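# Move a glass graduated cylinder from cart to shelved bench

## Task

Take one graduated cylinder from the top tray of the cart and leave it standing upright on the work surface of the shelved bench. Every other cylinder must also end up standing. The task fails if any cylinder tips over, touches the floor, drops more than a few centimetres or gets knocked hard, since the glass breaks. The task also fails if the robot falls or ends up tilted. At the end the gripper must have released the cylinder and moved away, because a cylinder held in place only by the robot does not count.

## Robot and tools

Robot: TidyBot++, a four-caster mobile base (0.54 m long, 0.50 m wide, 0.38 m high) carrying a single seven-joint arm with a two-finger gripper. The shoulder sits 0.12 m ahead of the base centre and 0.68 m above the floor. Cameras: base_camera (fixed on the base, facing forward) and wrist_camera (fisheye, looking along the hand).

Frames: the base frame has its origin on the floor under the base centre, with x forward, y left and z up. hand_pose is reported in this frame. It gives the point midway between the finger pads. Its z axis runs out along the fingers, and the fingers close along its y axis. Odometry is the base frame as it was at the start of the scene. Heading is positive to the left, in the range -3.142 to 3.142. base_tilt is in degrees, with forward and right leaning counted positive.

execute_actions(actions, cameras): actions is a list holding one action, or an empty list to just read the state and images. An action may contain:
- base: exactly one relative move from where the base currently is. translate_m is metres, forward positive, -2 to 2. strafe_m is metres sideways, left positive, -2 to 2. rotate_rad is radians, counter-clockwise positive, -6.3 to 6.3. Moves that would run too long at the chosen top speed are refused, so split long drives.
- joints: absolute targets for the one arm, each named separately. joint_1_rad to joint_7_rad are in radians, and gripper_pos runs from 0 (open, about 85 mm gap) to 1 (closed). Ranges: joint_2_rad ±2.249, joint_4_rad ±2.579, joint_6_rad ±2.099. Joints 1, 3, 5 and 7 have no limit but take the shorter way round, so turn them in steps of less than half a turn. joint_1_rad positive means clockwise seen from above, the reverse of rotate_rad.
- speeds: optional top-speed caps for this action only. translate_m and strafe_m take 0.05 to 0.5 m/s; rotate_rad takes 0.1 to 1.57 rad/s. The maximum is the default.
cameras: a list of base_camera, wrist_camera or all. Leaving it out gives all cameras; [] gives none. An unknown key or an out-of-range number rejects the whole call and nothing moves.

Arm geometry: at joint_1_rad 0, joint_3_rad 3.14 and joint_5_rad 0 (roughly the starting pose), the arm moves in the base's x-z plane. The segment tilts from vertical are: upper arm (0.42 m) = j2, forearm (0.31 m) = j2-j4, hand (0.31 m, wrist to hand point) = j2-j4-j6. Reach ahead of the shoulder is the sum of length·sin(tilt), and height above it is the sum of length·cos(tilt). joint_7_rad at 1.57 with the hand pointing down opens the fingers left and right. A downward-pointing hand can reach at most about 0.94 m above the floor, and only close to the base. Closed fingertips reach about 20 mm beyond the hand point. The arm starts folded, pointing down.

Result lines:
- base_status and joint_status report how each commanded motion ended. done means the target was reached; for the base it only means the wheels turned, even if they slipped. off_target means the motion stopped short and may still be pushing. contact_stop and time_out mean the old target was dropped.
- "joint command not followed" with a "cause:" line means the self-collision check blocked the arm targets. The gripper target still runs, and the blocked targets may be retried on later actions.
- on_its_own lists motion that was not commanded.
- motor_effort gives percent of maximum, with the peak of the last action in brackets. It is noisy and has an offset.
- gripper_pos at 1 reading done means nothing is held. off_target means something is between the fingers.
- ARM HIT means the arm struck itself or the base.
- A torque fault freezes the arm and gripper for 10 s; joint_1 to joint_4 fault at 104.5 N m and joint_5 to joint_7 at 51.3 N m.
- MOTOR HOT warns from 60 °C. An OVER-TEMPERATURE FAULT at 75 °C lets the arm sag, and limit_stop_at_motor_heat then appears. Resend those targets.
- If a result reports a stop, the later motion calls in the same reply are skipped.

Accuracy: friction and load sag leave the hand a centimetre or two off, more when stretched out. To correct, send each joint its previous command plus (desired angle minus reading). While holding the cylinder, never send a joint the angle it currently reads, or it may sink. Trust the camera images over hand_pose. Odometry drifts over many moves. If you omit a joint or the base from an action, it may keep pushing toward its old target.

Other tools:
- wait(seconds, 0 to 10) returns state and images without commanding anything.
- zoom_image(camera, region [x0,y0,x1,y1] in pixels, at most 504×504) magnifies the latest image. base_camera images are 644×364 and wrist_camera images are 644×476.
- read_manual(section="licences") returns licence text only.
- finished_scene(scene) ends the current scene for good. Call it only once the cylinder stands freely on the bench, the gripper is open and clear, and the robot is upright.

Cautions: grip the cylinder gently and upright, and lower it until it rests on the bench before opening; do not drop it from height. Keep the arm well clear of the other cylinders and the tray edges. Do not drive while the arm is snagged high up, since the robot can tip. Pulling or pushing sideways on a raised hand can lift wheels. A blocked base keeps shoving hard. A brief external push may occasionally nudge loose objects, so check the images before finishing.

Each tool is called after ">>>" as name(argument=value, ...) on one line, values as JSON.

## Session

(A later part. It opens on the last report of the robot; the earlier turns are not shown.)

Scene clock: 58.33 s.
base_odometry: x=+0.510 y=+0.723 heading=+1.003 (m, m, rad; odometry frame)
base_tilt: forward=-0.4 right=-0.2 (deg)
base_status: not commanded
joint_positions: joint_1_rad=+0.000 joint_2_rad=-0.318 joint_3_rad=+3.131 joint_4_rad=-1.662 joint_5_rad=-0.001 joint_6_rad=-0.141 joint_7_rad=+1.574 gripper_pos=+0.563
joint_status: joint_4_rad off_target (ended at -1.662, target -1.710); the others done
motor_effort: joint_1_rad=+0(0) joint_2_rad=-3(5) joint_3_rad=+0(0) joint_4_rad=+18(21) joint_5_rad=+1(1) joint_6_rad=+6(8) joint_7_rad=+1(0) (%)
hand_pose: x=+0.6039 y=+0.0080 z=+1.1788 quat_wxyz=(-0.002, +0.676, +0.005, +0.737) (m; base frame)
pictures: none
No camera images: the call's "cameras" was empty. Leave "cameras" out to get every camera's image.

>>> execute_actions(actions=[{"joints":{"joint_2_rad":-0.29,"joint_4_rad":-1.59,"joint_6_rad":-0.28}}], cameras=[])

>>> execute_actions(actions=[{"joints":{"gripper_pos":0.45}}])

Scene clock: 59.50 s.
base_odometry: x=+0.510 y=+0.723 heading=+1.003 (m, m, rad; odometry frame)
base_tilt: forward=-0.4 right=-0.1 (deg)
base_status: not commanded
joint_positions: joint_1_rad=+0.000 joint_2_rad=-0.299 joint_3_rad=+3.131 joint_4_rad=-1.598 joint_5_rad=-0.001 joint_6_rad=-0.245 joint_7_rad=+1.574 gripper_pos=+0.563
joint_status: all done
motor_effort: joint_1_rad=+0(0) joint_2_rad=-8(9) joint_3_rad=+0(0) joint_4_rad=+22(22) joint_5_rad=+1(1) joint_6_rad=+7(8) joint_7_rad=+0(1) (%)
hand_pose: x=+0.6091 y=+0.0081 z=+1.1767 quat_wxyz=(-0.002, +0.697, +0.005, +0.717) (m; base frame)
pictures: none
No camera images: the call's "cameras" was empty. Leave "cameras" out to get every camera's image.

Scene clock: 60.37 s.
base_odometry: x=+0.510 y=+0.723 heading=+1.003 (m, m, rad; odometry frame)
base_tilt: forward=-0.4 right=-0.1 (deg)
base_status: not commanded
joint_positions: joint_1_rad=+0.000 joint_2_rad=-0.299 joint_3_rad=+3.131 joint_4_rad=-1.597 joint_5_rad=-0.001 joint_6_rad=-0.252 joint_7_rad=+1.574 gripper_pos=+0.450
joint_status: all done
motor_effort: joint_1_rad=-1(1) joint_2_rad=-9(9) joint_3_rad=-1(1) joint_4_rad=+24(24) joint_5_rad=+0(0) joint_6_rad=+9(9) joint_7_rad=+0(0) (%)
hand_pose: x=+0.6091 y=+0.0081 z=+1.1747 quat_wxyz=(-0.002, +0.700, +0.005, +0.714) (m; base frame)
pictures: base_camera, wrist_camera
Images, in order (width x height): base_camera 644x364, wrist_camera 644x476.

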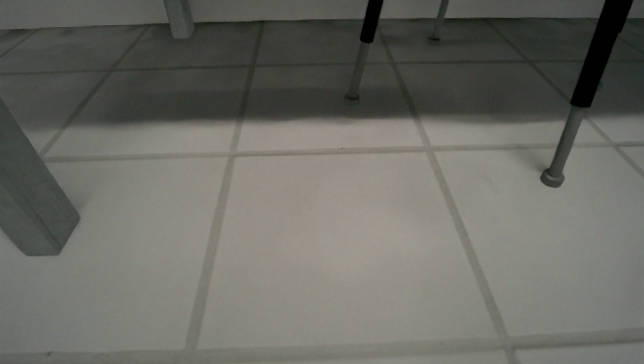

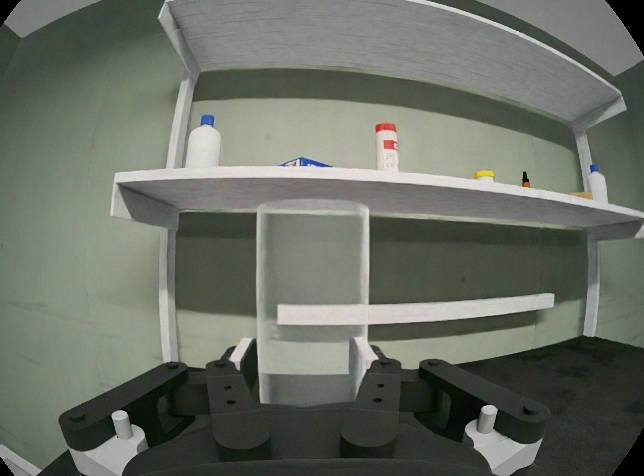

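Standing; open and retreat.

>>> execute_actions(actions=[{"joints":{"gripper_pos":0}}], cameras=["wrist_camera"])

>>> execute_actions(actions=[{"base":{"translate_m":-0.5},"speeds":{"translate_m":0.25}}], cameras=["wrist_camera"])

>>> execute_actions(actions=[{"joints":{"joint_6_rad":-0.6}}], cameras=["wrist_camera"])

Scene clock: 61.33 s.
base_odometry: x=+0.510 y=+0.723 heading=+1.003 (m, m, rad; odometry frame)
base_tilt: forward=-0.4 right=-0.2 (deg)
base_status: not commanded
joint_positions: joint_1_rad=+0.000 joint_2_rad=-0.299 joint_3_rad=+3.131 joint_4_rad=-1.597 joint_5_rad=-0.001 joint_6_rad=-0.252 joint_7_rad=+1.574 gripper_pos=+0.000
joint_status: all done
motor_effort: joint_1_rad=+0(0) joint_2_rad=-9(9) joint_3_rad=+1(0) joint_4_rad=+24(24) joint_5_rad=+0(0) joint_6_rad=+9(10) joint_7_rad=+0(1) (%)
hand_pose: x=+0.6091 y=+0.0081 z=+1.1745 quat_wxyz=(-0.002, +0.700, +0.005, +0.714) (m; base frame)
pictures: wrist_camera
Images, in order (width x height): wrist_camera 644x476.

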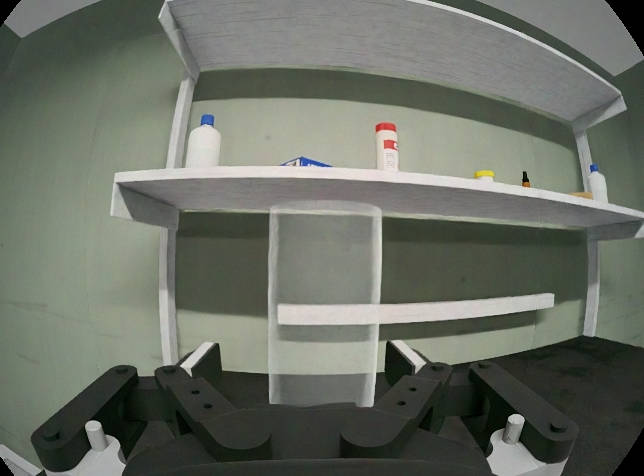

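Scene clock: 64.20 s.
base_odometry: x=+0.241 y=+0.301 heading=+1.003 (m, m, rad; odometry frame)
base_tilt: forward=-0.4 right=-0.1 (deg)
base_status: done
joint_positions: joint_1_rad=+0.001 joint_2_rad=-0.293 joint_3_rad=+3.131 joint_4_rad=-1.597 joint_5_rad=-0.001 joint_6_rad=-0.255 joint_7_rad=+1.574 gripper_pos=+0.000
joint_status: not commanded
motor_effort: joint_1_rad=+0(0) joint_2_rad=-9(12) joint_3_rad=+0(0) joint_4_rad=+24(25) joint_5_rad=+0(0) joint_6_rad=+9(10) joint_7_rad=-1(0) (%)
hand_pose: x=+0.6116 y=+0.0077 z=+1.1710 quat_wxyz=(-0.002, +0.703, +0.005, +0.711) (m; base frame)
pictures: wrist_camera
Images, in order (width x height): wrist_camera 644x476.

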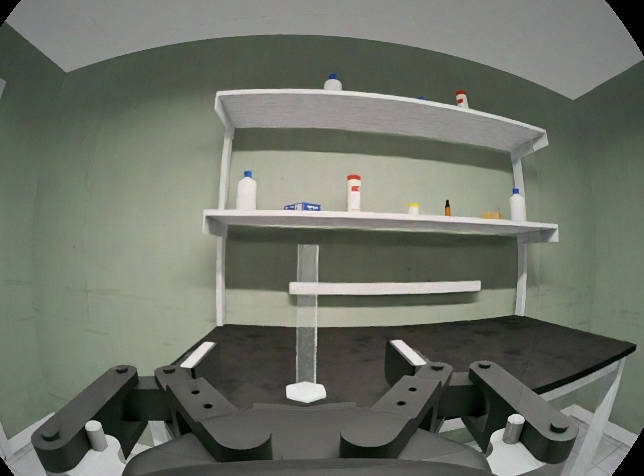

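Scene clock: 64.97 s.
base_odometry: x=+0.241 y=+0.301 heading=+1.003 (m, m, rad; odometry frame)
base_tilt: forward=-0.4 right=-0.1 (deg)
base_status: not commanded
joint_positions: joint_1_rad=+0.001 joint_2_rad=-0.292 joint_3_rad=+3.131 joint_4_rad=-1.596 joint_5_rad=-0.001 joint_6_rad=-0.595 joint_7_rad=+1.574 gripper_pos=+0.000
joint_status: all done
motor_effort: joint_1_rad=+0(0) joint_2_rad=-8(10) joint_3_rad=+1(0) joint_4_rad=+23(26) joint_5_rad=+0(0) joint_6_rad=+8(10) joint_7_rad=+0(0) (%)
hand_pose: x=+0.5957 y=+0.0073 z=+1.0673 quat_wxyz=(-0.001, +0.813, +0.006, +0.582) (m; base frame)
pictures: wrist_camera
Images, in order (width x height): wrist_camera 644x476.

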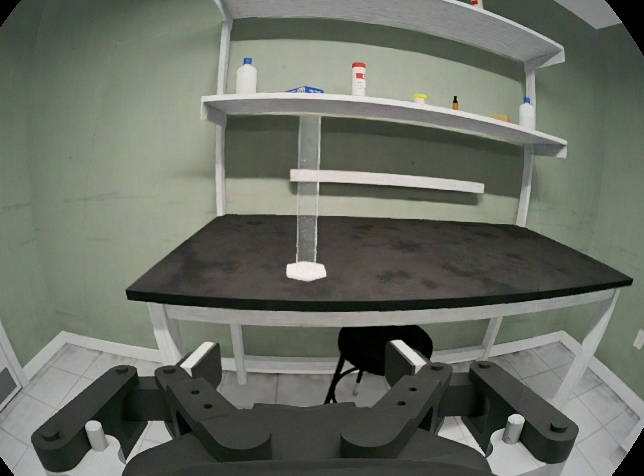

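>>> finished_scene(scene=1)

The scene is finished: the task was done.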